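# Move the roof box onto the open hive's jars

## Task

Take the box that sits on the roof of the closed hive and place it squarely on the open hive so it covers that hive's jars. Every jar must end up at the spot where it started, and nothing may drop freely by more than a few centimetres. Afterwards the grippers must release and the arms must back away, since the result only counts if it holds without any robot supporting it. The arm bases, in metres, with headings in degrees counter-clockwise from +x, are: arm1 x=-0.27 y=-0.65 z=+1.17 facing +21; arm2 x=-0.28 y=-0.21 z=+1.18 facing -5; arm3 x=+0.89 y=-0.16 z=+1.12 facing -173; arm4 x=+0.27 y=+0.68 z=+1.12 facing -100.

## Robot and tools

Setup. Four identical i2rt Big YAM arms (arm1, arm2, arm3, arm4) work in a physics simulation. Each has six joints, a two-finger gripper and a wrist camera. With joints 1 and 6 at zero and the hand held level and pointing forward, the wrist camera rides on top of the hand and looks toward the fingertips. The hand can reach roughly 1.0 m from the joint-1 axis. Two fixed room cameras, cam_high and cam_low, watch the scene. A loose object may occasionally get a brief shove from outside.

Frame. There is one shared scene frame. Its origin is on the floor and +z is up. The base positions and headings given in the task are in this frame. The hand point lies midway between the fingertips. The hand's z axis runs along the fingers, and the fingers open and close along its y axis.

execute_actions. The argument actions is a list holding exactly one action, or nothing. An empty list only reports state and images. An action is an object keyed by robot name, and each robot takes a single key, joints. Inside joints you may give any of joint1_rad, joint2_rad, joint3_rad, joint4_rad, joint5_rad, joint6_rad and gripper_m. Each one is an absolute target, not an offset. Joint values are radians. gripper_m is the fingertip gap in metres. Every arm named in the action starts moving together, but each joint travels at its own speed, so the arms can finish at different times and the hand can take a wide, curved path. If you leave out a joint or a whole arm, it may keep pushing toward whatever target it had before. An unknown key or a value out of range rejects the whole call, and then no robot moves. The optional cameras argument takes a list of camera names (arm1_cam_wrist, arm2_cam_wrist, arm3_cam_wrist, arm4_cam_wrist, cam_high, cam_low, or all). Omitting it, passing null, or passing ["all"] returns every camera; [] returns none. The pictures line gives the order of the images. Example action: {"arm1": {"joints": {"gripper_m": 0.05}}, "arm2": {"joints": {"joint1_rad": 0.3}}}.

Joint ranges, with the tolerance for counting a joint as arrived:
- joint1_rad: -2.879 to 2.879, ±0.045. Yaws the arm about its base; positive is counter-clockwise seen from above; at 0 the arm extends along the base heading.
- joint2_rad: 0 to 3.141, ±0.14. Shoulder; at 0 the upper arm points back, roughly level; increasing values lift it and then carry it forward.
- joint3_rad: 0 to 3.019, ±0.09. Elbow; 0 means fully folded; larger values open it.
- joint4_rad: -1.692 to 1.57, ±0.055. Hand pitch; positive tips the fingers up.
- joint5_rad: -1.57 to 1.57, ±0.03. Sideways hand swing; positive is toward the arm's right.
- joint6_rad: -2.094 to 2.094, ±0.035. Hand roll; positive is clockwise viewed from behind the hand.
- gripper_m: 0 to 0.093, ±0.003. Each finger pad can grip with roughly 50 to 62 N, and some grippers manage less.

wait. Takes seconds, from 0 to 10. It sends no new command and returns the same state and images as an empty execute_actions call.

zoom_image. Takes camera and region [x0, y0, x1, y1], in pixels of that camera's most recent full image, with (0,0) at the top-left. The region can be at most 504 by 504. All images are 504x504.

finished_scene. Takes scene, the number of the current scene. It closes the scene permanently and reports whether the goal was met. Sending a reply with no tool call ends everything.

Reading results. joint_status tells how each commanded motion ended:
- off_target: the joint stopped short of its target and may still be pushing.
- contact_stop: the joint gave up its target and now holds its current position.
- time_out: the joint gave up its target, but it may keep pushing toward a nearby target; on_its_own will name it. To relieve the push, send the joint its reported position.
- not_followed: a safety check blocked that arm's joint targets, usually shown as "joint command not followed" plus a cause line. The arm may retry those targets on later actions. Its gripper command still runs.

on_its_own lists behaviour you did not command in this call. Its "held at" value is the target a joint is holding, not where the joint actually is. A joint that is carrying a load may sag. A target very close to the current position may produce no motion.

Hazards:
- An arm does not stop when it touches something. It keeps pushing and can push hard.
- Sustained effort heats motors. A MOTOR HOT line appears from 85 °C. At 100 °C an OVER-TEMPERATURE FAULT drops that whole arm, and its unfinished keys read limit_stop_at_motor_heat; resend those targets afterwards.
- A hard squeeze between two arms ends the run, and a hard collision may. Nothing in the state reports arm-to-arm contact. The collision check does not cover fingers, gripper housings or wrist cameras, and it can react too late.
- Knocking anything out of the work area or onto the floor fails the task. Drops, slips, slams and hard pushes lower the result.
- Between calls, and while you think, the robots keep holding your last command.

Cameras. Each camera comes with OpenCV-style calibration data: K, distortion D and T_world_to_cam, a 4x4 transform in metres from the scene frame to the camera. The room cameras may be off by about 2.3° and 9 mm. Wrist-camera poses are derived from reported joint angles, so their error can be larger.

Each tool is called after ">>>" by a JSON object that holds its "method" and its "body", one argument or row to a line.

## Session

>>> {"method": "execute_actions", "body": {
  "actions": []
}}

Scene clock: 0.00 s.
Motor temperatures (°C, as the motors report them): arm1=[29 28 37 27 31 29] | arm2=[29 36 33 30 28 29] | arm3=[30 37 35 29 30 29] | arm4=[29 31 38 28 30 29]
arm1.joint_positions: joint1_rad=-0.351 joint2_rad=+0.542 joint3_rad=+1.450 joint4_rad=-1.214 joint5_rad=-0.202 joint6_rad=-0.187 gripper_m=+0.095
arm1.joint_status: not commanded
arm1.hand: x=-0.0737 y=-0.6120 z=+1.7794 quat_wxyz=(-0.594, +0.140, -0.792, -0.024) (m; scene frame)
arm2.joint_positions: joint1_rad=+0.221 joint2_rad=+0.524 joint3_rad=+1.460 joint4_rad=-1.337 joint5_rad=-0.069 joint6_rad=+0.403 gripper_m=+0.094
arm2.joint_status: not commanded
arm2.hand: x=-0.1044 y=-0.1796 z=+1.7688 quat_wxyz=(-0.525, -0.098, -0.827, -0.177) (m; scene frame)
arm3.joint_positions: joint1_rad=+0.063 joint2_rad=+0.606 joint3_rad=+1.446 joint4_rad=-1.251 joint5_rad=-0.080 joint6_rad=-0.449 gripper_m=+0.094
arm3.joint_status: not commanded
arm3.hand: x=+0.6622 y=-0.2175 z=+1.7079 quat_wxyz=(+0.042, -0.789, -0.279, +0.546) (m; scene frame)
arm4.joint_positions: joint1_rad=-0.024 joint2_rad=+0.560 joint3_rad=+1.387 joint4_rad=-1.357 joint5_rad=+0.031 joint6_rad=+0.356 gripper_m=+0.094
arm4.joint_status: not commanded
arm4.hand: x=+0.2191 y=+0.4743 z=+1.6619 quat_wxyz=(-0.370, -0.763, -0.417, +0.326) (m; scene frame)
pictures: arm1_cam_wrist, arm2_cam_wrist, arm3_cam_wrist, arm4_cam_wrist, cam_high, cam_low
camera_calibration (this result's frames):
arm1_cam_wrist: T_world_to_cam=[[0.244231, -0.960887, 0.130567, -0.804883], [-0.748614, -0.272412, -0.604458, 0.862521], [0.616384, 0.0498829, -0.785864, 1.60111], [0, 0, 0, 1]] pos_world=[-0.144624, -0.618309, 1.8847]
arm2_cam_wrist: T_world_to_cam=[[0.0298685, -0.918195, -0.395001, 0.5391], [-0.876951, 0.16556, -0.451162, 0.742911], [0.479651, 0.359872, -0.800267, 1.6541], [0, 0, 0, 1]] pos_world=[-0.157997, -0.223264, 1.87184]
arm3_cam_wrist: T_world_to_cam=[[-0.386316, 0.844686, 0.370495, -0.197745], [0.719882, 0.527241, -0.451428, 0.408858], [-0.576655, 0.0923188, -0.811755, 1.91063], [0, 0, 0, 1]] pos_world=[0.73105, -0.224921, 1.80879]
arm4_cam_wrist: T_world_to_cam=[[-0.879567, 0.377134, -0.290056, 0.492824], [0.465379, 0.808725, -0.359704, 0.119422], [0.0989192, -0.451369, -0.886837, 1.79278], [0, 0, 0, 1]] pos_world=[0.200554, 0.526767, 1.77581]
Images, in order (width x height): arm1_cam_wrist 504x504, arm2_cam_wrist 504x504, arm3_cam_wrist 504x504, arm4_cam_wrist 504x504, cam_high 504x504, cam_low 504x504.

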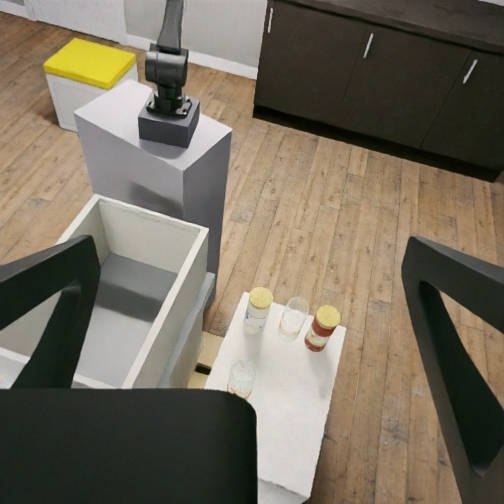

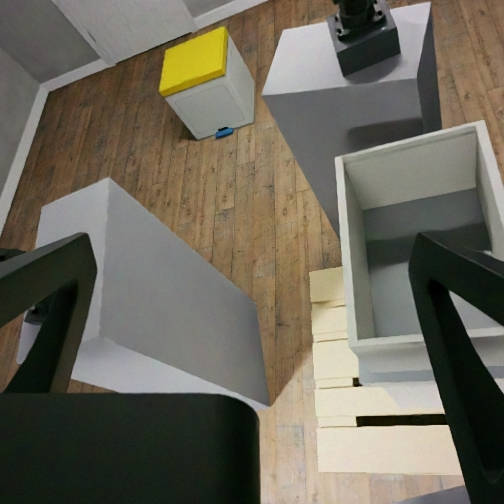

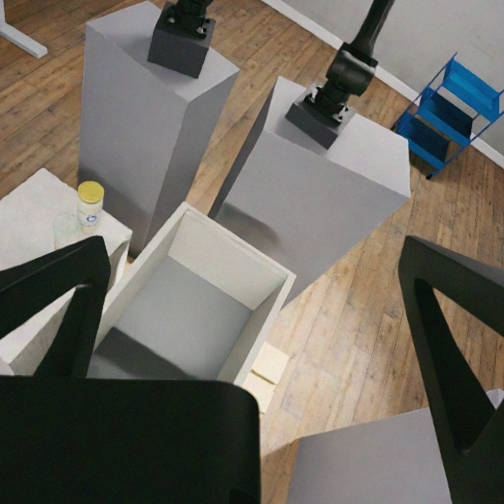

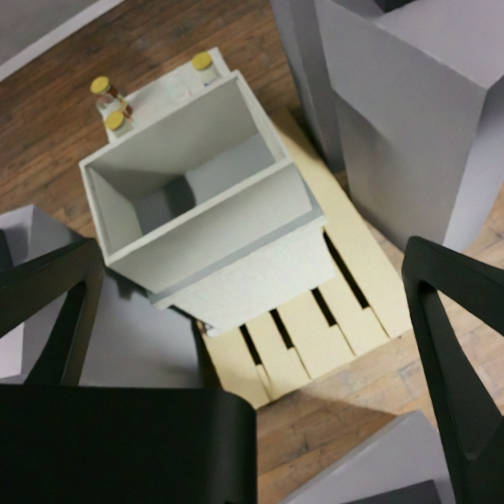

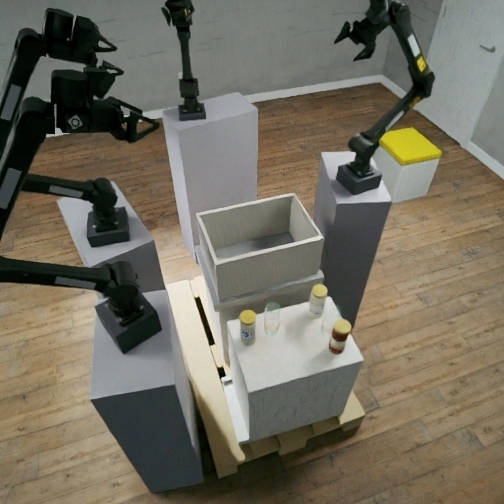

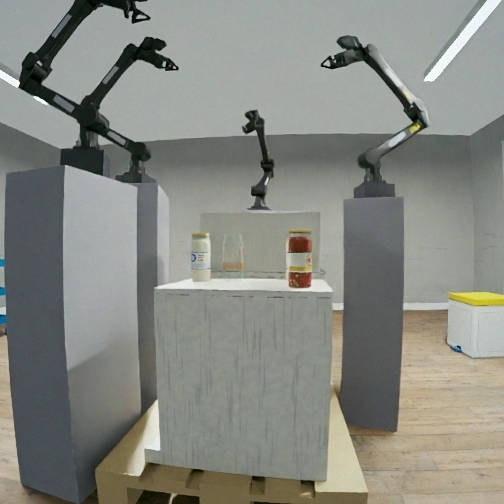

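>>> {"method": "zoom_image", "body": {
  "camera": "cam_high",
  "region": [185, 180, 335, 330]
}}

>>> {"method": "zoom_image", "body": {
  "camera": "cam_high",
  "region": [215, 270, 375, 430]
}}

>>> {"method": "zoom_image", "body": {
  "camera": "cam_low",
  "region": [145, 200, 345, 310]
}}

Region (185, 180, 335, 330) of cam_high's 504x504 image, scaled by 3.360, with more detail than that image has.

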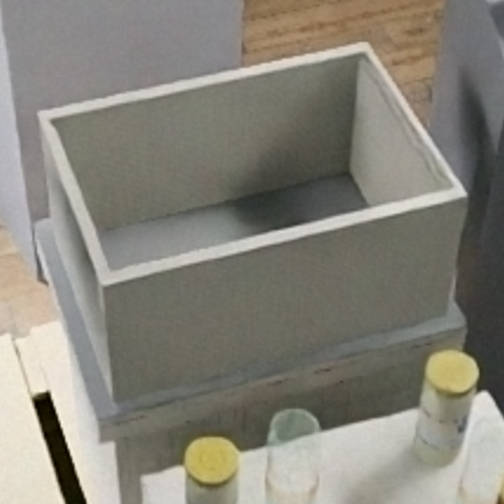

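Region (215, 270, 375, 430) of cam_high's 504x504 image, scaled by 3.150, with more detail than that image has.

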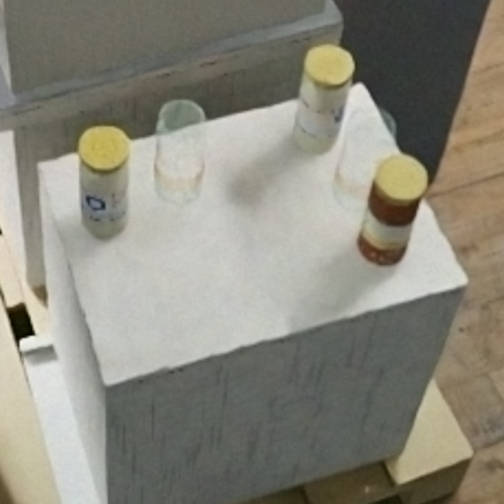

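Region (145, 200, 345, 310) of cam_low's 504x504 image, scaled by 2.520, with more detail than that image has; it fills the top 277 rows of this view, and the rest is white.

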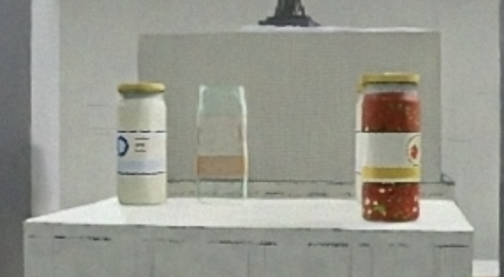

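>>> {"method": "execute_actions", "body": {
  "actions": [
    {"arm1":{"joints":{"joint1_rad":-0.418,"joint2_rad":1.723,"joint3_rad":2.19,"joint4_rad":-1.395,"joint5_rad":0,"joint6_rad":0}},"arm2":{"joints":{"joint1_rad":0.086,"joint2_rad":2.01,"joint3_rad":0.838,"joint4_rad":-0.397,"joint5_rad":0,"joint6_rad":1.57,"gripper_m":0.08}},"arm3":{"joints":{"joint1_rad":0.082,"joint2_rad":1.652,"joint3_rad":0.511,"joint4_rad":-0.431,"joint5_rad":0,"joint6_rad":-1.385,"gripper_m":0.07}}}
  ],
  "cameras": ["arm1_cam_wrist","arm2_cam_wrist","arm3_cam_wrist","cam_high"]
}}

Scene clock: 109.83 s.
Motor temperatures (°C, as the motors report them): arm1=[29 29 40 27 31 29] | arm2=[29 34 36 30 28 29] | arm3=[30 35 39 29 30 29] | arm4=[29 31 43 29 30 29]
arm1.joint_positions: joint1_rad=-0.408 joint2_rad=+1.714 joint3_rad=+2.152 joint4_rad=-1.378 joint5_rad=-0.003 joint6_rad=-0.013 gripper_m=+0.095
arm1.joint_status: all done
arm1.hand: x=+0.3618 y=-0.6804 z=+1.6286 quat_wxyz=(-0.312, -0.015, -0.950, +0.013) (m; scene frame)
arm2.joint_positions: joint1_rad=+0.093 joint2_rad=+2.001 joint3_rad=+0.835 joint4_rad=-0.407 joint5_rad=-0.002 joint6_rad=+1.561 gripper_m=+0.080
arm2.joint_status: all done
arm2.hand: x=+0.1103 y=-0.2064 z=+1.0274 quat_wxyz=(+0.005, -0.704, -0.710, -0.004) (m; scene frame)
arm3.joint_positions: joint1_rad=+0.072 joint2_rad=+1.639 joint3_rad=+0.515 joint4_rad=-0.442 joint5_rad=-0.001 joint6_rad=-1.371 gripper_m=+0.070
arm3.joint_status: all done
arm3.hand: x=+0.6096 y=-0.2141 z=+1.0326 quat_wxyz=(+0.001, -0.712, -0.702, +0.001) (m; scene frame)
arm4.joint_positions: joint1_rad=-0.024 joint2_rad=+0.560 joint3_rad=+1.387 joint4_rad=-1.357 joint5_rad=+0.031 joint6_rad=+0.356 gripper_m=+0.094
arm4.joint_status: not commanded
arm4.hand: x=+0.2191 y=+0.4743 z=+1.6619 quat_wxyz=(-0.370, -0.763, -0.417, +0.326) (m; scene frame)
pictures: arm1_cam_wrist, arm2_cam_wrist, arm3_cam_wrist, cam_high
camera_calibration (this result's frames):
arm1_cam_wrist: T_world_to_cam=[[-0.0417898, -0.998917, 0.0204698, -0.700367], [-0.998962, 0.041402, -0.0190179, 0.429437], [0.0181498, -0.0212433, -0.99961, 1.73376], [0, 0, 0, 1]] pos_world=[0.368256, -0.680557, 1.75559]
arm2_cam_wrist: T_world_to_cam=[[-0.999912, -0.0122567, -0.00497894, 0.115122], [-0.0128066, 0.802412, 0.596633, -0.439243], [-0.00331757, 0.596644, -0.802499, 1.07187], [0, 0, 0, 1]] pos_world=[0.113042, -0.285659, 1.12281]
arm3_cam_wrist: T_world_to_cam=[[-0.999801, 0.0174091, 0.00978199, 0.598572], [0.0198463, 0.812037, 0.583268, -0.440598], [0.00221085, 0.583346, -0.812221, 1.08448], [0, 0, 0, 1]] pos_world=[0.6048, -0.285263, 1.13197]
Images, in order (width x height): arm1_cam_wrist 504x504, arm2_cam_wrist 504x504, arm3_cam_wrist 504x504, cam_high 504x504.

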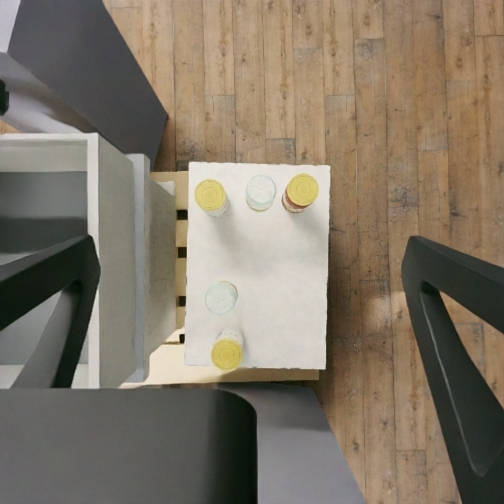

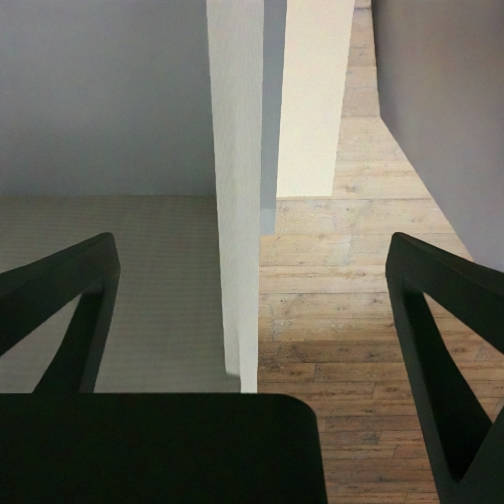

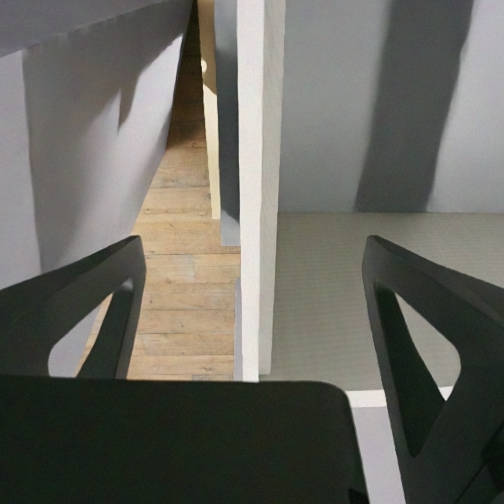

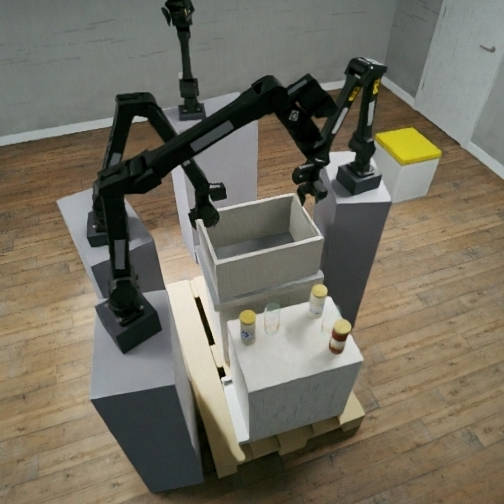

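>>> {"method": "zoom_image", "body": {
  "camera": "arm1_cam_wrist",
  "region": [170, 145, 350, 275]
}}

>>> {"method": "zoom_image", "body": {
  "camera": "arm1_cam_wrist",
  "region": [170, 260, 350, 390]
}}

>>> {"method": "zoom_image", "body": {
  "camera": "arm1_cam_wrist",
  "region": [60, 120, 200, 390]
}}

Region (170, 145, 350, 275) of arm1_cam_wrist's 504x504 image, scaled by 2.800, with more detail than that image has.

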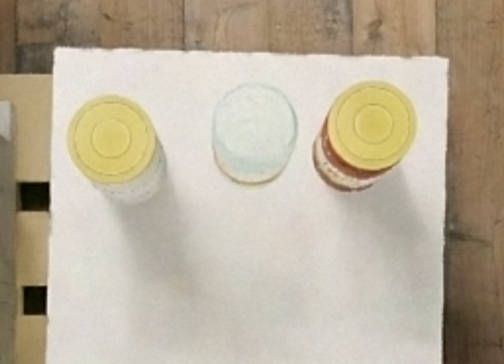

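Region (170, 260, 350, 390) of arm1_cam_wrist's 504x504 image, scaled by 2.800, with more detail than that image has.

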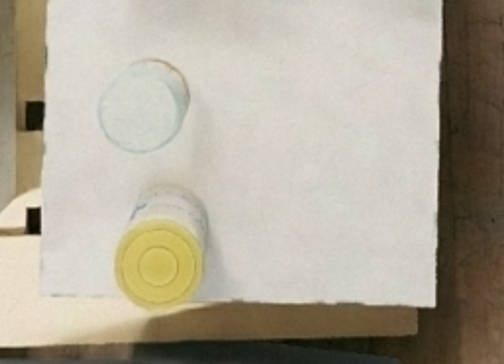

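Region (60, 120, 200, 390) of arm1_cam_wrist's 504x504 image, scaled by 1.867, with more detail than that image has; it fills the left 261 columns of this view, and the rest is white.

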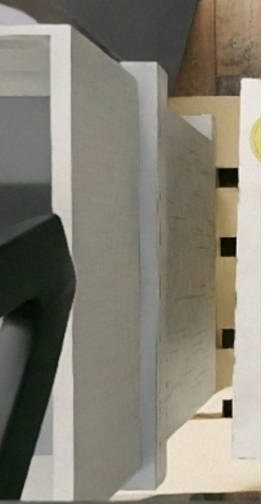

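>>> {"method": "execute_actions", "body": {
  "actions": [
    {"arm2":{"joints":{"joint1_rad":0.064,"joint2_rad":2.16,"joint3_rad":0.885,"joint4_rad":-0.282,"joint6_rad":1.53,"gripper_m":0.09}},"arm3":{"joints":{"joint1_rad":0.015,"joint2_rad":1.87,"joint3_rad":0.535,"joint4_rad":-0.221,"joint6_rad":-1.435,"gripper_m":0.075}}}
  ],
  "cameras": []
}}

>>> {"method": "execute_actions", "body": {
  "actions": [
    {"arm2":{"joints":{"joint2_rad":2.333,"joint3_rad":0.938,"joint4_rad":-0.164}},"arm3":{"joints":{"joint2_rad":2.106,"joint3_rad":0.57,"joint4_rad":-0.023}}}
  ],
  "cameras": ["arm2_cam_wrist","arm3_cam_wrist"]
}}

Scene clock: 179.60 s.
Motor temperatures (°C, as the motors report them): arm1=[29 31 45 27 31 29] | arm2=[29 35 34 30 28 29] | arm3=[30 34 35 29 30 29] | arm4=[29 31 43 29 30 29]
arm1.joint_positions: joint1_rad=-0.408 joint2_rad=+1.714 joint3_rad=+2.152 joint4_rad=-1.378 joint5_rad=-0.003 joint6_rad=-0.013 gripper_m=+0.095
arm1.joint_status: not commanded
arm1.hand: x=+0.3618 y=-0.6804 z=+1.6286 quat_wxyz=(-0.312, -0.015, -0.950, +0.013) (m; scene frame)
arm2.joint_positions: joint1_rad=+0.072 joint2_rad=+2.153 joint3_rad=+0.880 joint4_rad=-0.290 joint5_rad=-0.002 joint6_rad=+1.539 gripper_m=+0.090
arm2.joint_status: all done
arm2.hand: x=+0.1197 y=-0.2144 z=+0.9764 quat_wxyz=(+0.001, -0.703, -0.711, -0.007) (m; scene frame)
arm3.joint_positions: joint1_rad=+0.018 joint2_rad=+1.860 joint3_rad=+0.515 joint4_rad=-0.231 joint5_rad=-0.001 joint6_rad=-1.421 gripper_m=+0.075
arm3.joint_status: all done
arm3.hand: x=+0.6096 y=-0.1984 z=+0.9751 quat_wxyz=(-0.002, -0.713, -0.701, -0.003) (m; scene frame)
arm4.joint_positions: joint1_rad=-0.024 joint2_rad=+0.560 joint3_rad=+1.387 joint4_rad=-1.357 joint5_rad=+0.031 joint6_rad=+0.356 gripper_m=+0.094
arm4.joint_status: not commanded
arm4.hand: x=+0.2191 y=+0.4743 z=+1.6619 quat_wxyz=(-0.370, -0.763, -0.417, +0.326) (m; scene frame)
pictures: none
No camera images: the call's "cameras" was empty. Leave "cameras" out to get every camera's image.

Scene clock: 180.60 s.
Motor temperatures (°C, as the motors report them): arm1=[29 31 45 27 31 29] | arm2=[29 35 34 30 28 29] | arm3=[30 34 35 29 30 29] | arm4=[29 31 43 29 30 29]
arm1.joint_positions: joint1_rad=-0.408 joint2_rad=+1.714 joint3_rad=+2.152 joint4_rad=-1.378 joint5_rad=-0.003 joint6_rad=-0.013 gripper_m=+0.095
arm1.joint_status: not commanded
arm1.hand: x=+0.3618 y=-0.6804 z=+1.6286 quat_wxyz=(-0.312, -0.015, -0.950, +0.013) (m; scene frame)
arm2.joint_positions: joint1_rad=+0.072 joint2_rad=+2.329 joint3_rad=+0.935 joint4_rad=-0.173 joint5_rad=-0.002 joint6_rad=+1.538 gripper_m=+0.090
arm2.joint_status: all done
arm2.hand: x=+0.1186 y=-0.2137 z=+0.9149 quat_wxyz=(+0.003, -0.703, -0.711, -0.006) (m; scene frame)
arm3.joint_positions: joint1_rad=+0.018 joint2_rad=+2.098 joint3_rad=+0.564 joint4_rad=-0.033 joint5_rad=-0.002 joint6_rad=-1.421 gripper_m=+0.075
arm3.joint_status: all done
arm3.hand: x=+0.6030 y=-0.1992 z=+0.9153 quat_wxyz=(+0.001, -0.713, -0.701, +0.000) (m; scene frame)
arm4.joint_positions: joint1_rad=-0.024 joint2_rad=+0.560 joint3_rad=+1.387 joint4_rad=-1.357 joint5_rad=+0.031 joint6_rad=+0.356 gripper_m=+0.094
arm4.joint_status: not commanded
arm4.hand: x=+0.2191 y=+0.4743 z=+1.6619 quat_wxyz=(-0.370, -0.763, -0.417, +0.326) (m; scene frame)
pictures: arm2_cam_wrist, arm3_cam_wrist
camera_calibration (this result's frames):
arm2_cam_wrist: T_world_to_cam=[[-0.999839, -0.0140993, -0.0111366, 0.128022], [-0.0179593, 0.802433, 0.596472, -0.365341], [0.000526481, 0.596576, -0.802556, 0.985562], [0, 0, 0, 1]] pos_world=[0.120921, -0.292996, 1.01031]
arm3_cam_wrist: T_world_to_cam=[[-0.999729, 0.0216066, 0.00871359, 0.594672], [0.0226322, 0.81195, 0.583288, -0.38586], [0.00552787, 0.583327, -0.812219, 0.978546], [0, 0, 0, 1]] pos_world=[0.597834, -0.270362, 1.01468]
Images, in order (width x height): arm2_cam_wrist 504x504, arm3_cam_wrist 504x504.

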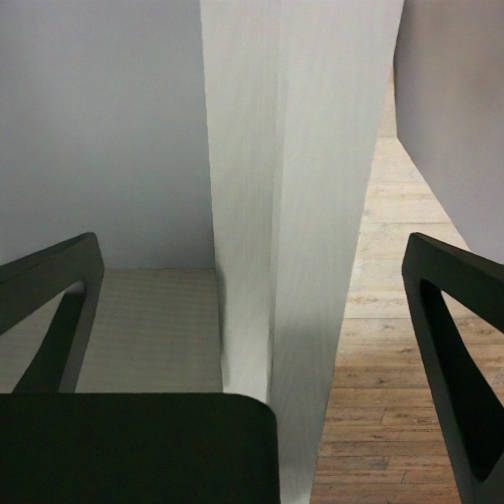

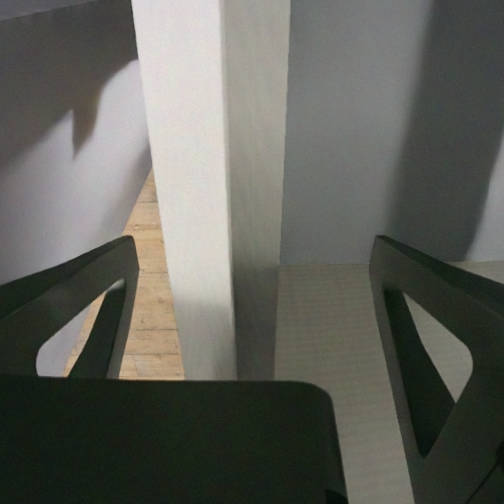

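>>> {"method": "execute_actions", "body": {
  "actions": [
    {"arm2":{"joints":{"joint3_rad":0.925,"gripper_m":0.0}},"arm3":{"joints":{"joint3_rad":0.553,"gripper_m":0.0}}}
  ],
  "cameras": []
}}

Scene clock: 185.53 s.
Motor temperatures (°C, as the motors report them): arm1=[29 31 46 27 31 29] | arm2=[29 35 34 30 28 29] | arm3=[30 34 34 29 30 29] | arm4=[29 31 43 29 30 29]
arm1.joint_positions: joint1_rad=-0.408 joint2_rad=+1.714 joint3_rad=+2.152 joint4_rad=-1.378 joint5_rad=-0.003 joint6_rad=-0.013 gripper_m=+0.095
arm1.joint_status: not commanded
arm1.hand: x=+0.3618 y=-0.6804 z=+1.6286 quat_wxyz=(-0.312, -0.015, -0.950, +0.013) (m; scene frame)
arm2.joint_positions: joint1_rad=+0.072 joint2_rad=+2.329 joint3_rad=+0.929 joint4_rad=-0.170 joint5_rad=-0.002 joint6_rad=+1.537 gripper_m=+0.018
arm2.joint_status: gripper_m off_target (ended at +0.018, target +0.000); the others done
arm2.hand: x=+0.1160 y=-0.2137 z=+0.9145 quat_wxyz=(+0.003, -0.703, -0.711, -0.005) (m; scene frame)
arm3.joint_positions: joint1_rad=+0.018 joint2_rad=+2.099 joint3_rad=+0.556 joint4_rad=-0.034 joint5_rad=-0.003 joint6_rad=-1.423 gripper_m=+0.018
arm3.joint_status: gripper_m off_target (ended at +0.018, target +0.000); the others done
arm3.hand: x=+0.6081 y=-0.1987 z=+0.9148 quat_wxyz=(-0.002, -0.713, -0.702, -0.003) (m; scene frame)
arm4.joint_positions: joint1_rad=-0.024 joint2_rad=+0.560 joint3_rad=+1.387 joint4_rad=-1.357 joint5_rad=+0.031 joint6_rad=+0.356 gripper_m=+0.094
arm4.joint_status: not commanded
arm4.hand: x=+0.2191 y=+0.4743 z=+1.6619 quat_wxyz=(-0.370, -0.763, -0.417, +0.326) (m; scene frame)
pictures: none
No camera images: the call's "cameras" was empty. Leave "cameras" out to get every camera's image.

>>> {"method": "execute_actions", "body": {
  "actions": [
    {"arm2":{"joints":{"joint2_rad":2.048,"joint3_rad":0.884,"joint4_rad":-0.322}},"arm3":{"joints":{"joint2_rad":1.765,"joint3_rad":0.527,"joint4_rad":-0.272}}}
  ],
  "cameras": ["cam_high"]
}}

Scene clock: 230.47 s.
Motor temperatures (°C, as the motors report them): arm1=[29 31 47 27 31 29] | arm2=[29 36 33 30 28 29] | arm3=[30 34 33 29 30 29] | arm4=[29 31 43 29 30 29]
arm1.joint_positions: joint1_rad=-0.408 joint2_rad=+1.714 joint3_rad=+2.152 joint4_rad=-1.378 joint5_rad=-0.003 joint6_rad=-0.013 gripper_m=+0.095
arm1.joint_status: not commanded
arm1.hand: x=+0.3618 y=-0.6804 z=+1.6286 quat_wxyz=(-0.312, -0.015, -0.950, +0.013) (m; scene frame)
arm2.joint_positions: joint1_rad=+0.072 joint2_rad=+2.127 joint3_rad=+0.873 joint4_rad=-0.311 joint5_rad=-0.003 joint6_rad=+1.537 gripper_m=+0.018
arm2.joint_status: all done
arm2.hand: x=+0.1191 y=-0.2142 z=+0.9857 quat_wxyz=(+0.002, -0.703, -0.711, -0.008) (m; scene frame)
arm3.joint_positions: joint1_rad=+0.018 joint2_rad=+1.829 joint3_rad=+0.518 joint4_rad=-0.266 joint5_rad=+0.001 joint6_rad=-1.426 gripper_m=+0.018
arm3.joint_status: all done
arm3.hand: x=+0.6075 y=-0.1983 z=+0.9836 quat_wxyz=(-0.001, -0.712, -0.702, -0.004) (m; scene frame)
arm4.joint_positions: joint1_rad=-0.024 joint2_rad=+0.560 joint3_rad=+1.387 joint4_rad=-1.357 joint5_rad=+0.031 joint6_rad=+0.356 gripper_m=+0.094
arm4.joint_status: not commanded
arm4.hand: x=+0.2191 y=+0.4743 z=+1.6619 quat_wxyz=(-0.370, -0.763, -0.417, +0.326) (m; scene frame)
pictures: cam_high
Images, in order (width x height): cam_high 504x504.

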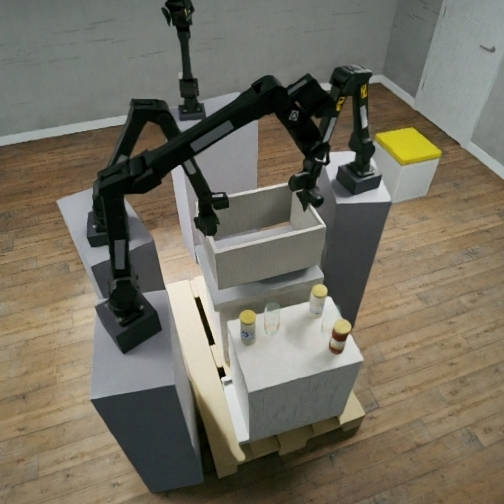

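>>> {"method": "execute_actions", "body": {
  "actions": [
    {"arm2":{"joints":{"joint1_rad":-0.053,"joint2_rad":1.835,"joint3_rad":0.882,"joint4_rad":-0.526,"joint6_rad":1.412}},"arm3":{"joints":{"joint1_rad":0.191,"joint2_rad":1.496,"joint3_rad":0.642,"joint4_rad":-0.592,"joint6_rad":-1.25}}}
  ],
  "cameras": []
}}

>>> {"method": "execute_actions", "body": {
  "actions": [
    {"arm2":{"joints":{"joint1_rad":-0.234,"joint2_rad":1.715,"joint3_rad":0.989,"joint4_rad":-0.712,"joint6_rad":1.242}},"arm3":{"joints":{"joint1_rad":0.421,"joint2_rad":1.406,"joint3_rad":0.808,"joint4_rad":-0.82,"joint6_rad":-1.011}}}
  ],
  "cameras": ["cam_high","cam_low"]
}}

Scene clock: 242.07 s.
Motor temperatures (°C, as the motors report them): arm1=[29 31 47 27 31 29] | arm2=[29 37 33 30 28 29] | arm3=[30 35 34 29 30 29] | arm4=[29 31 43 29 30 29]
arm1.joint_positions: joint1_rad=-0.408 joint2_rad=+1.714 joint3_rad=+2.152 joint4_rad=-1.378 joint5_rad=-0.003 joint6_rad=-0.013 gripper_m=+0.095
arm1.joint_status: not commanded
arm1.hand: x=+0.3618 y=-0.6804 z=+1.6286 quat_wxyz=(-0.312, -0.015, -0.950, +0.013) (m; scene frame)
arm2.joint_positions: joint1_rad=-0.056 joint2_rad=+1.905 joint3_rad=+0.863 joint4_rad=-0.510 joint5_rad=-0.002 joint6_rad=+1.408 gripper_m=+0.018
arm2.joint_status: all done
arm2.hand: x=+0.1215 y=-0.2675 z=+1.0677 quat_wxyz=(-0.004, -0.703, -0.711, -0.010) (m; scene frame)
arm3.joint_positions: joint1_rad=+0.193 joint2_rad=+1.552 joint3_rad=+0.565 joint4_rad=-0.582 joint5_rad=+0.002 joint6_rad=-1.249 gripper_m=+0.018
arm3.joint_status: all done
arm3.hand: x=+0.6061 y=-0.2504 z=+1.0648 quat_wxyz=(+0.002, -0.712, -0.702, -0.001) (m; scene frame)
arm4.joint_positions: joint1_rad=-0.024 joint2_rad=+0.560 joint3_rad=+1.387 joint4_rad=-1.357 joint5_rad=+0.031 joint6_rad=+0.356 gripper_m=+0.094
arm4.joint_status: not commanded
arm4.hand: x=+0.2191 y=+0.4743 z=+1.6619 quat_wxyz=(-0.370, -0.763, -0.417, +0.326) (m; scene frame)
pictures: none
No camera images: the call's "cameras" was empty. Leave "cameras" out to get every camera's image.

Scene clock: 243.57 s.
Motor temperatures (°C, as the motors report them): arm1=[29 31 47 27 31 29] | arm2=[29 37 33 30 28 29] | arm3=[30 35 35 29 30 29] | arm4=[29 31 43 29 30 29]
arm1.joint_positions: joint1_rad=-0.408 joint2_rad=+1.714 joint3_rad=+2.152 joint4_rad=-1.378 joint5_rad=-0.003 joint6_rad=-0.013 gripper_m=+0.095
arm1.joint_status: not commanded
arm1.hand: x=+0.3618 y=-0.6804 z=+1.6286 quat_wxyz=(-0.312, -0.015, -0.950, +0.013) (m; scene frame)
arm2.joint_positions: joint1_rad=-0.234 joint2_rad=+1.800 joint3_rad=+0.932 joint4_rad=-0.693 joint5_rad=-0.006 joint6_rad=+1.241 gripper_m=+0.018
arm2.joint_status: all done
arm2.hand: x=+0.1198 y=-0.3428 z=+1.1232 quat_wxyz=(+0.000, -0.707, -0.708, -0.009) (m; scene frame)
arm3.joint_positions: joint1_rad=+0.420 joint2_rad=+1.485 joint3_rad=+0.721 joint4_rad=-0.813 joint5_rad=+0.005 joint6_rad=-1.010 gripper_m=+0.018
arm3.joint_status: all done
arm3.hand: x=+0.6003 y=-0.3301 z=+1.1223 quat_wxyz=(+0.002, -0.716, -0.698, -0.005) (m; scene frame)
arm4.joint_positions: joint1_rad=-0.024 joint2_rad=+0.560 joint3_rad=+1.387 joint4_rad=-1.357 joint5_rad=+0.031 joint6_rad=+0.356 gripper_m=+0.094
arm4.joint_status: not commanded
arm4.hand: x=+0.2191 y=+0.4743 z=+1.6619 quat_wxyz=(-0.370, -0.763, -0.417, +0.326) (m; scene frame)
pictures: cam_high, cam_low
Images, in order (width x height): cam_high 504x504, cam_low 504x504.

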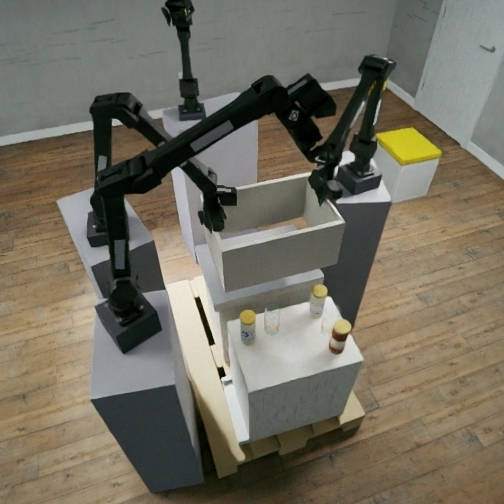

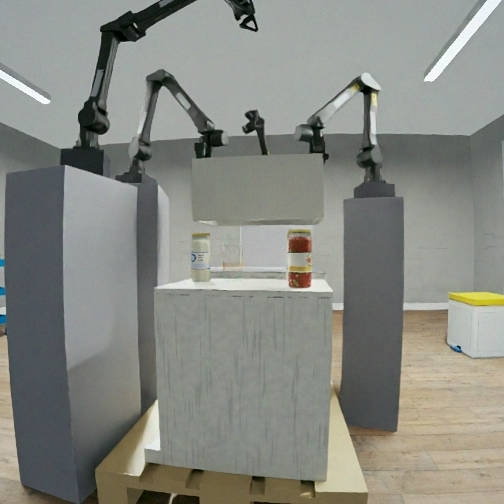

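>>> {"method": "execute_actions", "body": {
  "actions": [
    {"arm2":{"joints":{"joint1_rad":-0.466,"joint2_rad":1.811,"joint3_rad":1.152,"joint4_rad":-0.775,"joint6_rad":1.016}},"arm3":{"joints":{"joint1_rad":0.665,"joint2_rad":1.584,"joint3_rad":1.025,"joint4_rad":-0.857,"joint6_rad":-0.759}}}
  ],
  "cameras": ["cam_low"]
}}

Scene clock: 259.83 s.
Motor temperatures (°C, as the motors report them): arm1=[29 31 47 27 31 29] | arm2=[29 37 36 30 28 29] | arm3=[30 35 40 29 30 29] | arm4=[29 31 43 29 30 29]
arm1.joint_positions: joint1_rad=-0.408 joint2_rad=+1.714 joint3_rad=+2.152 joint4_rad=-1.378 joint5_rad=-0.003 joint6_rad=-0.013 gripper_m=+0.095
arm1.joint_status: not commanded
arm1.hand: x=+0.3618 y=-0.6804 z=+1.6286 quat_wxyz=(-0.312, -0.015, -0.950, +0.013) (m; scene frame)
arm2.joint_positions: joint1_rad=-0.471 joint2_rad=+1.898 joint3_rad=+1.101 joint4_rad=-0.768 joint5_rad=-0.005 joint6_rad=+1.010 gripper_m=+0.018
arm2.joint_status: all done
arm2.hand: x=+0.1212 y=-0.4615 z=+1.1238 quat_wxyz=(+0.001, -0.708, -0.706, -0.007) (m; scene frame)
arm3.joint_positions: joint1_rad=+0.670 joint2_rad=+1.652 joint3_rad=+0.938 joint4_rad=-0.865 joint5_rad=-0.001 joint6_rad=-0.759 gripper_m=+0.018
arm3.joint_status: all done
arm3.hand: x=+0.5976 y=-0.4495 z=+1.1248 quat_wxyz=(+0.000, -0.717, -0.697, -0.006) (m; scene frame)
arm4.joint_positions: joint1_rad=-0.024 joint2_rad=+0.560 joint3_rad=+1.387 joint4_rad=-1.357 joint5_rad=+0.031 joint6_rad=+0.356 gripper_m=+0.094
arm4.joint_status: not commanded
arm4.hand: x=+0.2191 y=+0.4743 z=+1.6619 quat_wxyz=(-0.370, -0.763, -0.417, +0.326) (m; scene frame)
pictures: cam_low
Images, in order (width x height): cam_low 504x504.

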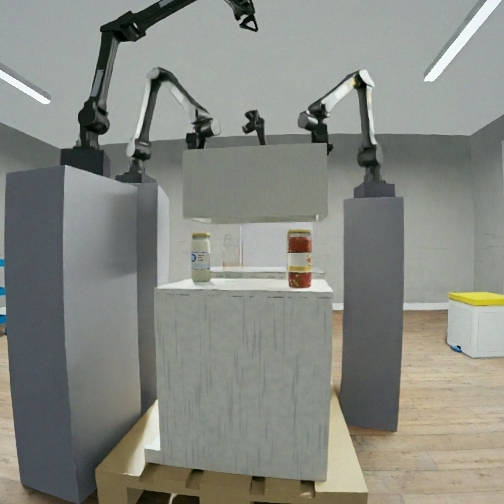

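>>> {"method": "execute_actions", "body": {
  "actions": [
    {"arm2":{"joints":{"joint1_rad":-0.632,"joint2_rad":1.917,"joint3_rad":1.379,"joint4_rad":-0.88,"joint6_rad":0.855}},"arm3":{"joints":{"joint1_rad":0.827,"joint2_rad":1.757,"joint3_rad":1.30,"joint4_rad":-0.932,"joint6_rad":-0.588}}}
  ],
  "cameras": ["cam_low"]
}}

Scene clock: 275.37 s.
Motor temperatures (°C, as the motors report them): arm1=[29 31 48 27 31 29] | arm2=[29 39 37 30 28 29] | arm3=[30 36 43 29 30 29] | arm4=[29 31 43 29 30 29]
arm1.joint_positions: joint1_rad=-0.408 joint2_rad=+1.714 joint3_rad=+2.152 joint4_rad=-1.378 joint5_rad=-0.003 joint6_rad=-0.013 gripper_m=+0.095
arm1.joint_status: not commanded
arm1.hand: x=+0.3618 y=-0.6804 z=+1.6286 quat_wxyz=(-0.312, -0.015, -0.950, +0.013) (m; scene frame)
arm2.joint_positions: joint1_rad=-0.637 joint2_rad=+2.022 joint3_rad=+1.318 joint4_rad=-0.866 joint5_rad=-0.006 joint6_rad=+0.856 gripper_m=+0.018
arm2.joint_status: all done
arm2.hand: x=+0.1208 y=-0.5665 z=+1.1227 quat_wxyz=(+0.003, -0.713, -0.701, -0.007) (m; scene frame)
arm3.joint_positions: joint1_rad=+0.827 joint2_rad=+1.843 joint3_rad=+1.203 joint4_rad=-0.937 joint5_rad=+0.004 joint6_rad=-0.588 gripper_m=+0.018
arm3.joint_status: joint3_rad time_out (moved +0.264 of +0.362); the others done
arm3.on_its_own: joint3_rad reads +1.203 and still pushes toward +1.300 since a time_out
arm3.hand: x=+0.5947 y=-0.5610 z=+1.1209 quat_wxyz=(+0.003, -0.721, -0.693, -0.004) (m; scene frame)
arm4.joint_positions: joint1_rad=-0.024 joint2_rad=+0.560 joint3_rad=+1.387 joint4_rad=-1.357 joint5_rad=+0.031 joint6_rad=+0.356 gripper_m=+0.094
arm4.joint_status: not commanded
arm4.hand: x=+0.2191 y=+0.4743 z=+1.6619 quat_wxyz=(-0.370, -0.763, -0.417, +0.326) (m; scene frame)
pictures: cam_low
Images, in order (width x height): cam_low 504x504.

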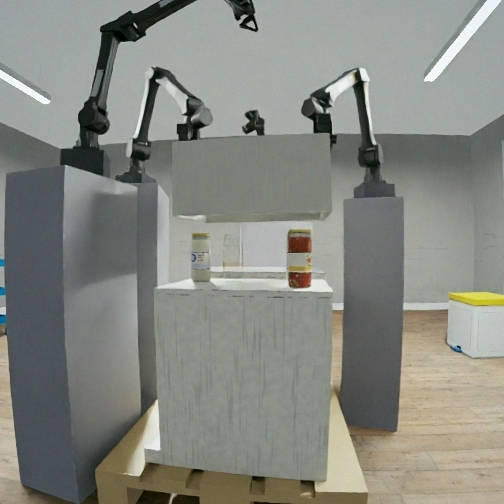

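>>> {"method": "execute_actions", "body": {
  "actions": [
    {"arm2":{"joints":{"joint1_rad":-0.765,"joint2_rad":2.064,"joint3_rad":1.684,"joint4_rad":-1.005,"joint6_rad":0.73}},"arm3":{"joints":{"joint1_rad":0.937,"joint2_rad":1.95,"joint3_rad":1.657,"joint4_rad":-1.06,"joint6_rad":-0.471}}}
  ],
  "cameras": ["cam_low","arm1_cam_wrist"]
}}

>>> {"method": "zoom_image", "body": {
  "camera": "arm1_cam_wrist",
  "region": [110, 70, 400, 400]
}}

Scene clock: 287.97 s.
Motor temperatures (°C, as the motors report them): arm1=[29 32 48 27 31 29] | arm2=[29 40 39 30 28 29] | arm3=[30 37 45 29 31 29] | arm4=[29 31 43 29 30 29]
arm1.joint_positions: joint1_rad=-0.408 joint2_rad=+1.714 joint3_rad=+2.152 joint4_rad=-1.378 joint5_rad=-0.003 joint6_rad=-0.013 gripper_m=+0.095
arm1.joint_status: not commanded
arm1.hand: x=+0.3618 y=-0.6804 z=+1.6286 quat_wxyz=(-0.312, -0.015, -0.950, +0.013) (m; scene frame)
arm2.joint_positions: joint1_rad=-0.768 joint2_rad=+2.189 joint3_rad=+1.602 joint4_rad=-0.986 joint5_rad=-0.009 joint6_rad=+0.732 gripper_m=+0.018
arm2.joint_status: all done
arm2.hand: x=+0.1195 y=-0.6725 z=+1.1158 quat_wxyz=(+0.004, -0.715, -0.699, -0.009) (m; scene frame)
arm3.joint_positions: joint1_rad=+0.933 joint2_rad=+2.058 joint3_rad=+1.534 joint4_rad=-1.058 joint5_rad=+0.006 joint6_rad=-0.476 gripper_m=+0.018
arm3.joint_status: joint3_rad time_out (moved +0.331 of +0.454); the others done
arm3.on_its_own: joint3_rad reads +1.534 and still pushes toward +1.646 since a time_out
arm3.hand: x=+0.5912 y=-0.6700 z=+1.1143 quat_wxyz=(+0.005, -0.724, -0.690, -0.006) (m; scene frame)
arm4.joint_positions: joint1_rad=-0.024 joint2_rad=+0.560 joint3_rad=+1.387 joint4_rad=-1.357 joint5_rad=+0.031 joint6_rad=+0.356 gripper_m=+0.094
arm4.joint_status: not commanded
arm4.hand: x=+0.2191 y=+0.4743 z=+1.6619 quat_wxyz=(-0.370, -0.763, -0.417, +0.326) (m; scene frame)
pictures: arm1_cam_wrist, cam_low
camera_calibration (this result's frames):
arm1_cam_wrist: T_world_to_cam=[[-0.0417898, -0.998917, 0.0204698, -0.700367], [-0.998962, 0.041402, -0.0190179, 0.429437], [0.0181498, -0.0212433, -0.99961, 1.73376], [0, 0, 0, 1]] pos_world=[0.368256, -0.680557, 1.75559]
Images, in order (width x height): arm1_cam_wrist 504x504, cam_low 504x504.

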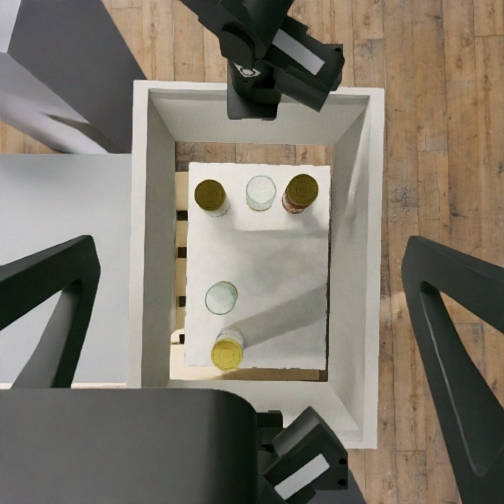

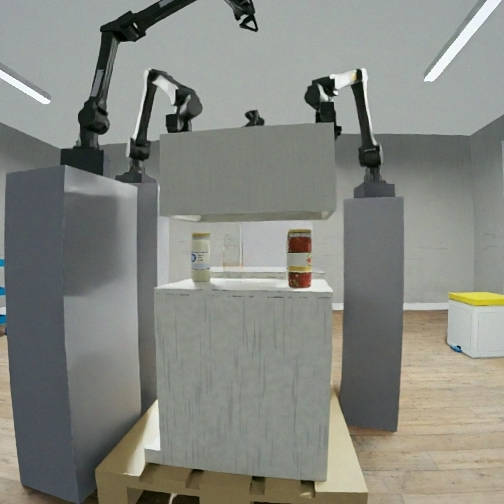

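Region (110, 70, 400, 400) of arm1_cam_wrist's 504x504 image, scaled by 1.527, with more detail than that image has; it fills the left 443 columns of this view, and the rest is white.

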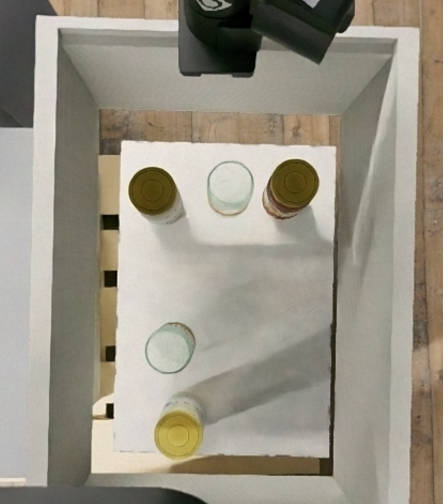

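>>> {"method": "execute_actions", "body": {
  "actions": [
    {"arm2":{"joints":{"joint1_rad":-0.795,"joint2_rad":2.10,"joint3_rad":1.604,"joint4_rad":-0.908,"joint6_rad":0.712}},"arm3":{"joints":{"joint1_rad":0.913,"joint2_rad":2.014,"joint3_rad":1.62,"joint4_rad":-0.976,"joint6_rad":-0.488}}}
  ],
  "cameras": ["cam_low","arm1_cam_wrist"]
}}

>>> {"method": "zoom_image", "body": {
  "camera": "arm1_cam_wrist",
  "region": [110, 70, 400, 400]
}}

Scene clock: 318.30 s.
Motor temperatures (°C, as the motors report them): arm1=[29 32 48 27 31 29] | arm2=[29 44 43 30 28 29] | arm3=[30 41 49 29 31 29] | arm4=[29 31 43 29 30 29]
arm1.joint_positions: joint1_rad=-0.408 joint2_rad=+1.714 joint3_rad=+2.152 joint4_rad=-1.378 joint5_rad=-0.003 joint6_rad=-0.013 gripper_m=+0.095
arm1.joint_status: not commanded
arm1.hand: x=+0.3618 y=-0.6804 z=+1.6286 quat_wxyz=(-0.312, -0.015, -0.950, +0.013) (m; scene frame)
arm2.joint_positions: joint1_rad=-0.786 joint2_rad=+2.207 joint3_rad=+1.551 joint4_rad=-0.907 joint5_rad=+0.001 joint6_rad=+0.721 gripper_m=+0.018
arm2.joint_status: all done
arm2.hand: x=+0.1044 y=-0.6740 z=+1.0888 quat_wxyz=(+0.000, -0.718, -0.696, -0.003) (m; scene frame)
arm3.joint_positions: joint1_rad=+0.913 joint2_rad=+2.112 joint3_rad=+1.534 joint4_rad=-0.979 joint5_rad=+0.004 joint6_rad=-0.485 gripper_m=+0.018
arm3.joint_status: all done
arm3.hand: x=+0.5757 y=-0.6736 z=+1.0829 quat_wxyz=(+0.001, -0.727, -0.686, +0.005) (m; scene frame)
arm4.joint_positions: joint1_rad=-0.024 joint2_rad=+0.560 joint3_rad=+1.387 joint4_rad=-1.357 joint5_rad=+0.031 joint6_rad=+0.356 gripper_m=+0.094
arm4.joint_status: not commanded
arm4.hand: x=+0.2191 y=+0.4743 z=+1.6619 quat_wxyz=(-0.370, -0.763, -0.417, +0.326) (m; scene frame)
pictures: arm1_cam_wrist, cam_low
camera_calibration (this result's frames):
arm1_cam_wrist: T_world_to_cam=[[-0.0417898, -0.998917, 0.0204698, -0.700367], [-0.998962, 0.041402, -0.0190179, 0.429437], [0.0181498, -0.0212433, -0.99961, 1.73376], [0, 0, 0, 1]] pos_world=[0.368256, -0.680557, 1.75559]
Images, in order (width x height): arm1_cam_wrist 504x504, cam_low 504x504.

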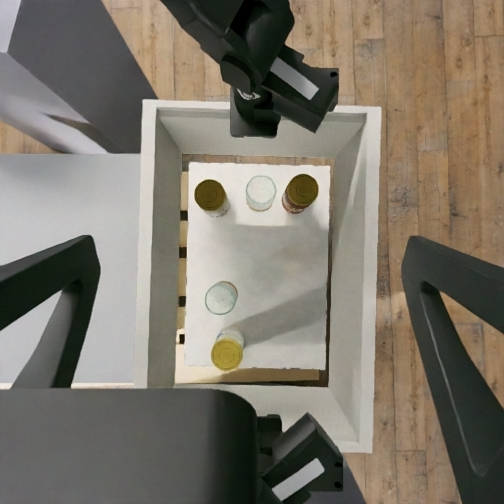

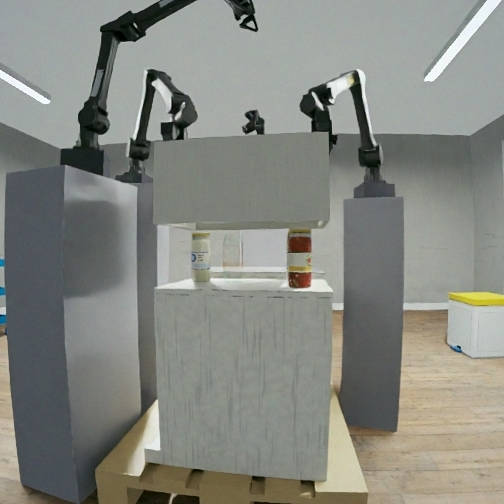

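Region (110, 70, 400, 400) of arm1_cam_wrist's 504x504 image, scaled by 1.527, with more detail than that image has; it fills the left 443 columns of this view, and the rest is white.

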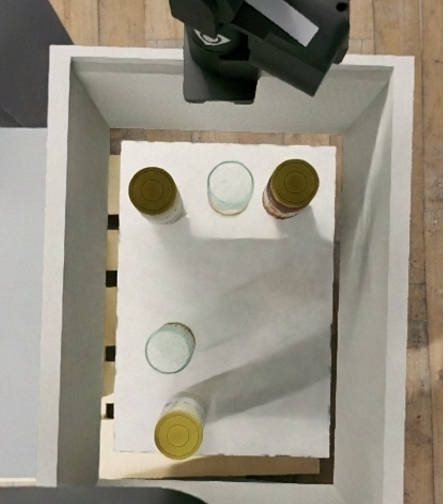

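>>> {"method": "execute_actions", "body": {
  "actions": [],
  "cameras": ["arm1_cam_wrist","cam_low"]
}}

Scene clock: 356.63 s.
Motor temperatures (°C, as the motors report them): arm1=[29 32 49 27 31 29] | arm2=[29 45 41 30 28 29] | arm3=[30 43 48 29 30 29] | arm4=[29 31 43 29 30 29]
arm1.joint_positions: joint1_rad=-0.408 joint2_rad=+1.714 joint3_rad=+2.152 joint4_rad=-1.378 joint5_rad=-0.003 joint6_rad=-0.013 gripper_m=+0.095
arm1.joint_status: not commanded
arm1.hand: x=+0.3618 y=-0.6804 z=+1.6286 quat_wxyz=(-0.312, -0.015, -0.950, +0.013) (m; scene frame)
arm2.joint_positions: joint1_rad=-0.786 joint2_rad=+2.207 joint3_rad=+1.551 joint4_rad=-0.907 joint5_rad=+0.001 joint6_rad=+0.721 gripper_m=+0.018
arm2.joint_status: all done
arm2.hand: x=+0.1045 y=-0.6739 z=+1.0888 quat_wxyz=(+0.000, -0.718, -0.696, -0.004) (m; scene frame)
arm3.joint_positions: joint1_rad=+0.913 joint2_rad=+2.112 joint3_rad=+1.534 joint4_rad=-0.979 joint5_rad=+0.004 joint6_rad=-0.485 gripper_m=+0.018
arm3.joint_status: all done
arm3.hand: x=+0.5757 y=-0.6736 z=+1.0829 quat_wxyz=(+0.001, -0.727, -0.686, +0.005) (m; scene frame)
arm4.joint_positions: joint1_rad=-0.024 joint2_rad=+0.560 joint3_rad=+1.387 joint4_rad=-1.357 joint5_rad=+0.031 joint6_rad=+0.356 gripper_m=+0.094
arm4.joint_status: not commanded
arm4.hand: x=+0.2191 y=+0.4743 z=+1.6619 quat_wxyz=(-0.370, -0.763, -0.417, +0.326) (m; scene frame)
pictures: arm1_cam_wrist, cam_low
camera_calibration (this result's frames):
arm1_cam_wrist: T_world_to_cam=[[-0.0417898, -0.998917, 0.0204698, -0.700367], [-0.998962, 0.041402, -0.0190179, 0.429437], [0.0181498, -0.0212433, -0.99961, 1.73376], [0, 0, 0, 1]] pos_world=[0.368256, -0.680557, 1.75559]
Images, in order (width x height): arm1_cam_wrist 504x504, cam_low 504x504.

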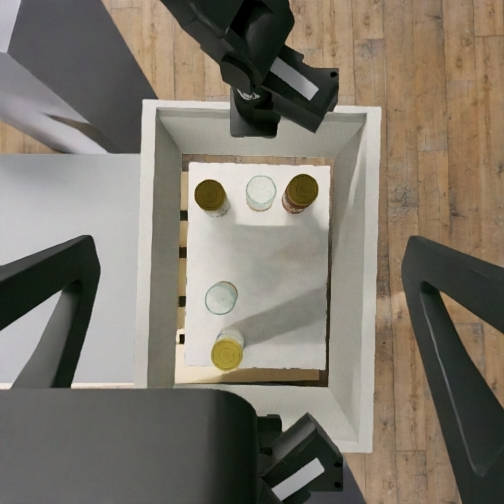

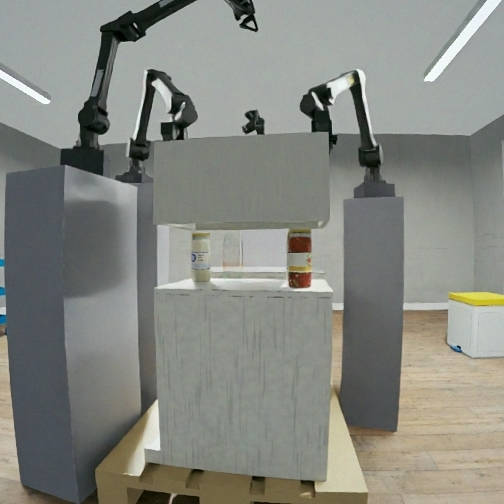

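>>> {"method": "execute_actions", "body": {
  "actions": [
    {"arm2":{"joints":{"joint1_rad":-0.797,"joint2_rad":2.252,"joint3_rad":1.649,"joint4_rad":-0.775,"joint6_rad":0.71}},"arm3":{"joints":{"joint1_rad":0.924,"joint2_rad":2.151,"joint3_rad":1.575,"joint4_rad":-0.826,"joint6_rad":-0.481}}}
  ],
  "cameras": ["arm1_cam_wrist","cam_low"]
}}

>>> {"method": "zoom_image", "body": {
  "camera": "arm1_cam_wrist",
  "region": [110, 70, 400, 400]
}}

Scene clock: 386.77 s.
Motor temperatures (°C, as the motors report them): arm1=[29 32 50 27 31 29] | arm2=[29 46 42 30 28 29] | arm3=[30 44 48 29 31 29] | arm4=[29 31 43 29 30 29]
arm1.joint_positions: joint1_rad=-0.408 joint2_rad=+1.714 joint3_rad=+2.152 joint4_rad=-1.378 joint5_rad=-0.003 joint6_rad=-0.013 gripper_m=+0.095
arm1.joint_status: not commanded
arm1.hand: x=+0.3618 y=-0.6804 z=+1.6286 quat_wxyz=(-0.312, -0.015, -0.950, +0.013) (m; scene frame)
arm2.joint_positions: joint1_rad=-0.787 joint2_rad=+2.386 joint3_rad=+1.568 joint4_rad=-0.762 joint5_rad=-0.007 joint6_rad=+0.719 gripper_m=+0.018
arm2.joint_status: all done
arm2.hand: x=+0.1028 y=-0.6700 z=+0.9891 quat_wxyz=(+0.008, -0.718, -0.696, -0.008) (m; scene frame)
arm3.joint_positions: joint1_rad=+0.908 joint2_rad=+2.275 joint3_rad=+1.519 joint4_rad=-0.822 joint5_rad=+0.009 joint6_rad=-0.489 gripper_m=+0.018
arm3.joint_status: all done
arm3.hand: x=+0.5746 y=-0.6681 z=+0.9846 quat_wxyz=(+0.006, -0.728, -0.686, -0.004) (m; scene frame)
arm4.joint_positions: joint1_rad=-0.024 joint2_rad=+0.560 joint3_rad=+1.387 joint4_rad=-1.357 joint5_rad=+0.031 joint6_rad=+0.356 gripper_m=+0.094
arm4.joint_status: not commanded
arm4.hand: x=+0.2191 y=+0.4743 z=+1.6619 quat_wxyz=(-0.370, -0.763, -0.417, +0.326) (m; scene frame)
pictures: arm1_cam_wrist, cam_low
camera_calibration (this result's frames):
arm1_cam_wrist: T_world_to_cam=[[-0.0417898, -0.998917, 0.0204698, -0.700367], [-0.998962, 0.041402, -0.0190179, 0.429437], [0.0181498, -0.0212433, -0.99961, 1.73376], [0, 0, 0, 1]] pos_world=[0.368256, -0.680557, 1.75559]
Images, in order (width x height): arm1_cam_wrist 504x504, cam_low 504x504.

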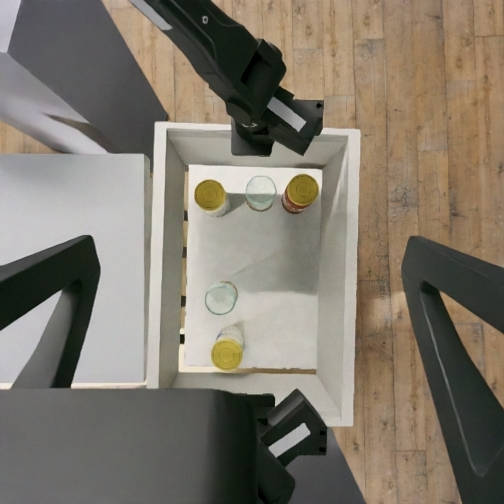

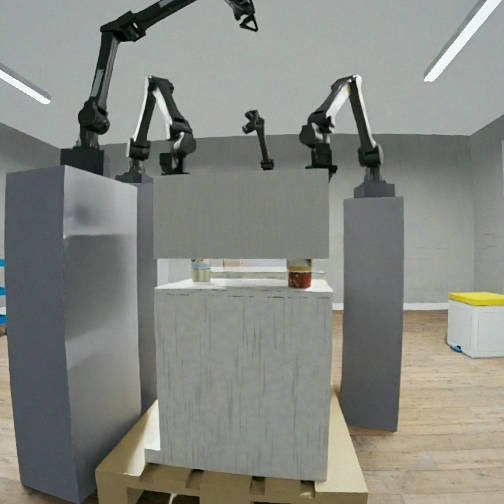

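Region (110, 70, 400, 400) of arm1_cam_wrist's 504x504 image, scaled by 1.527, with more detail than that image has; it fills the left 443 columns of this view, and the rest is white.

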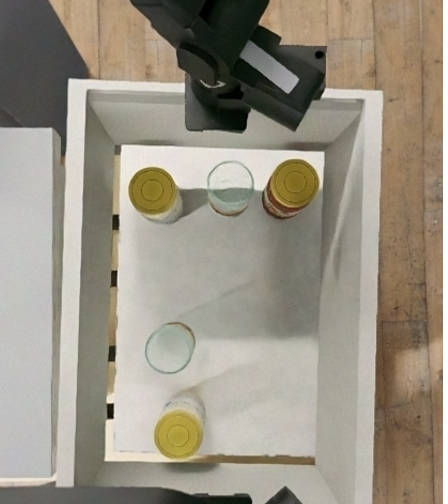

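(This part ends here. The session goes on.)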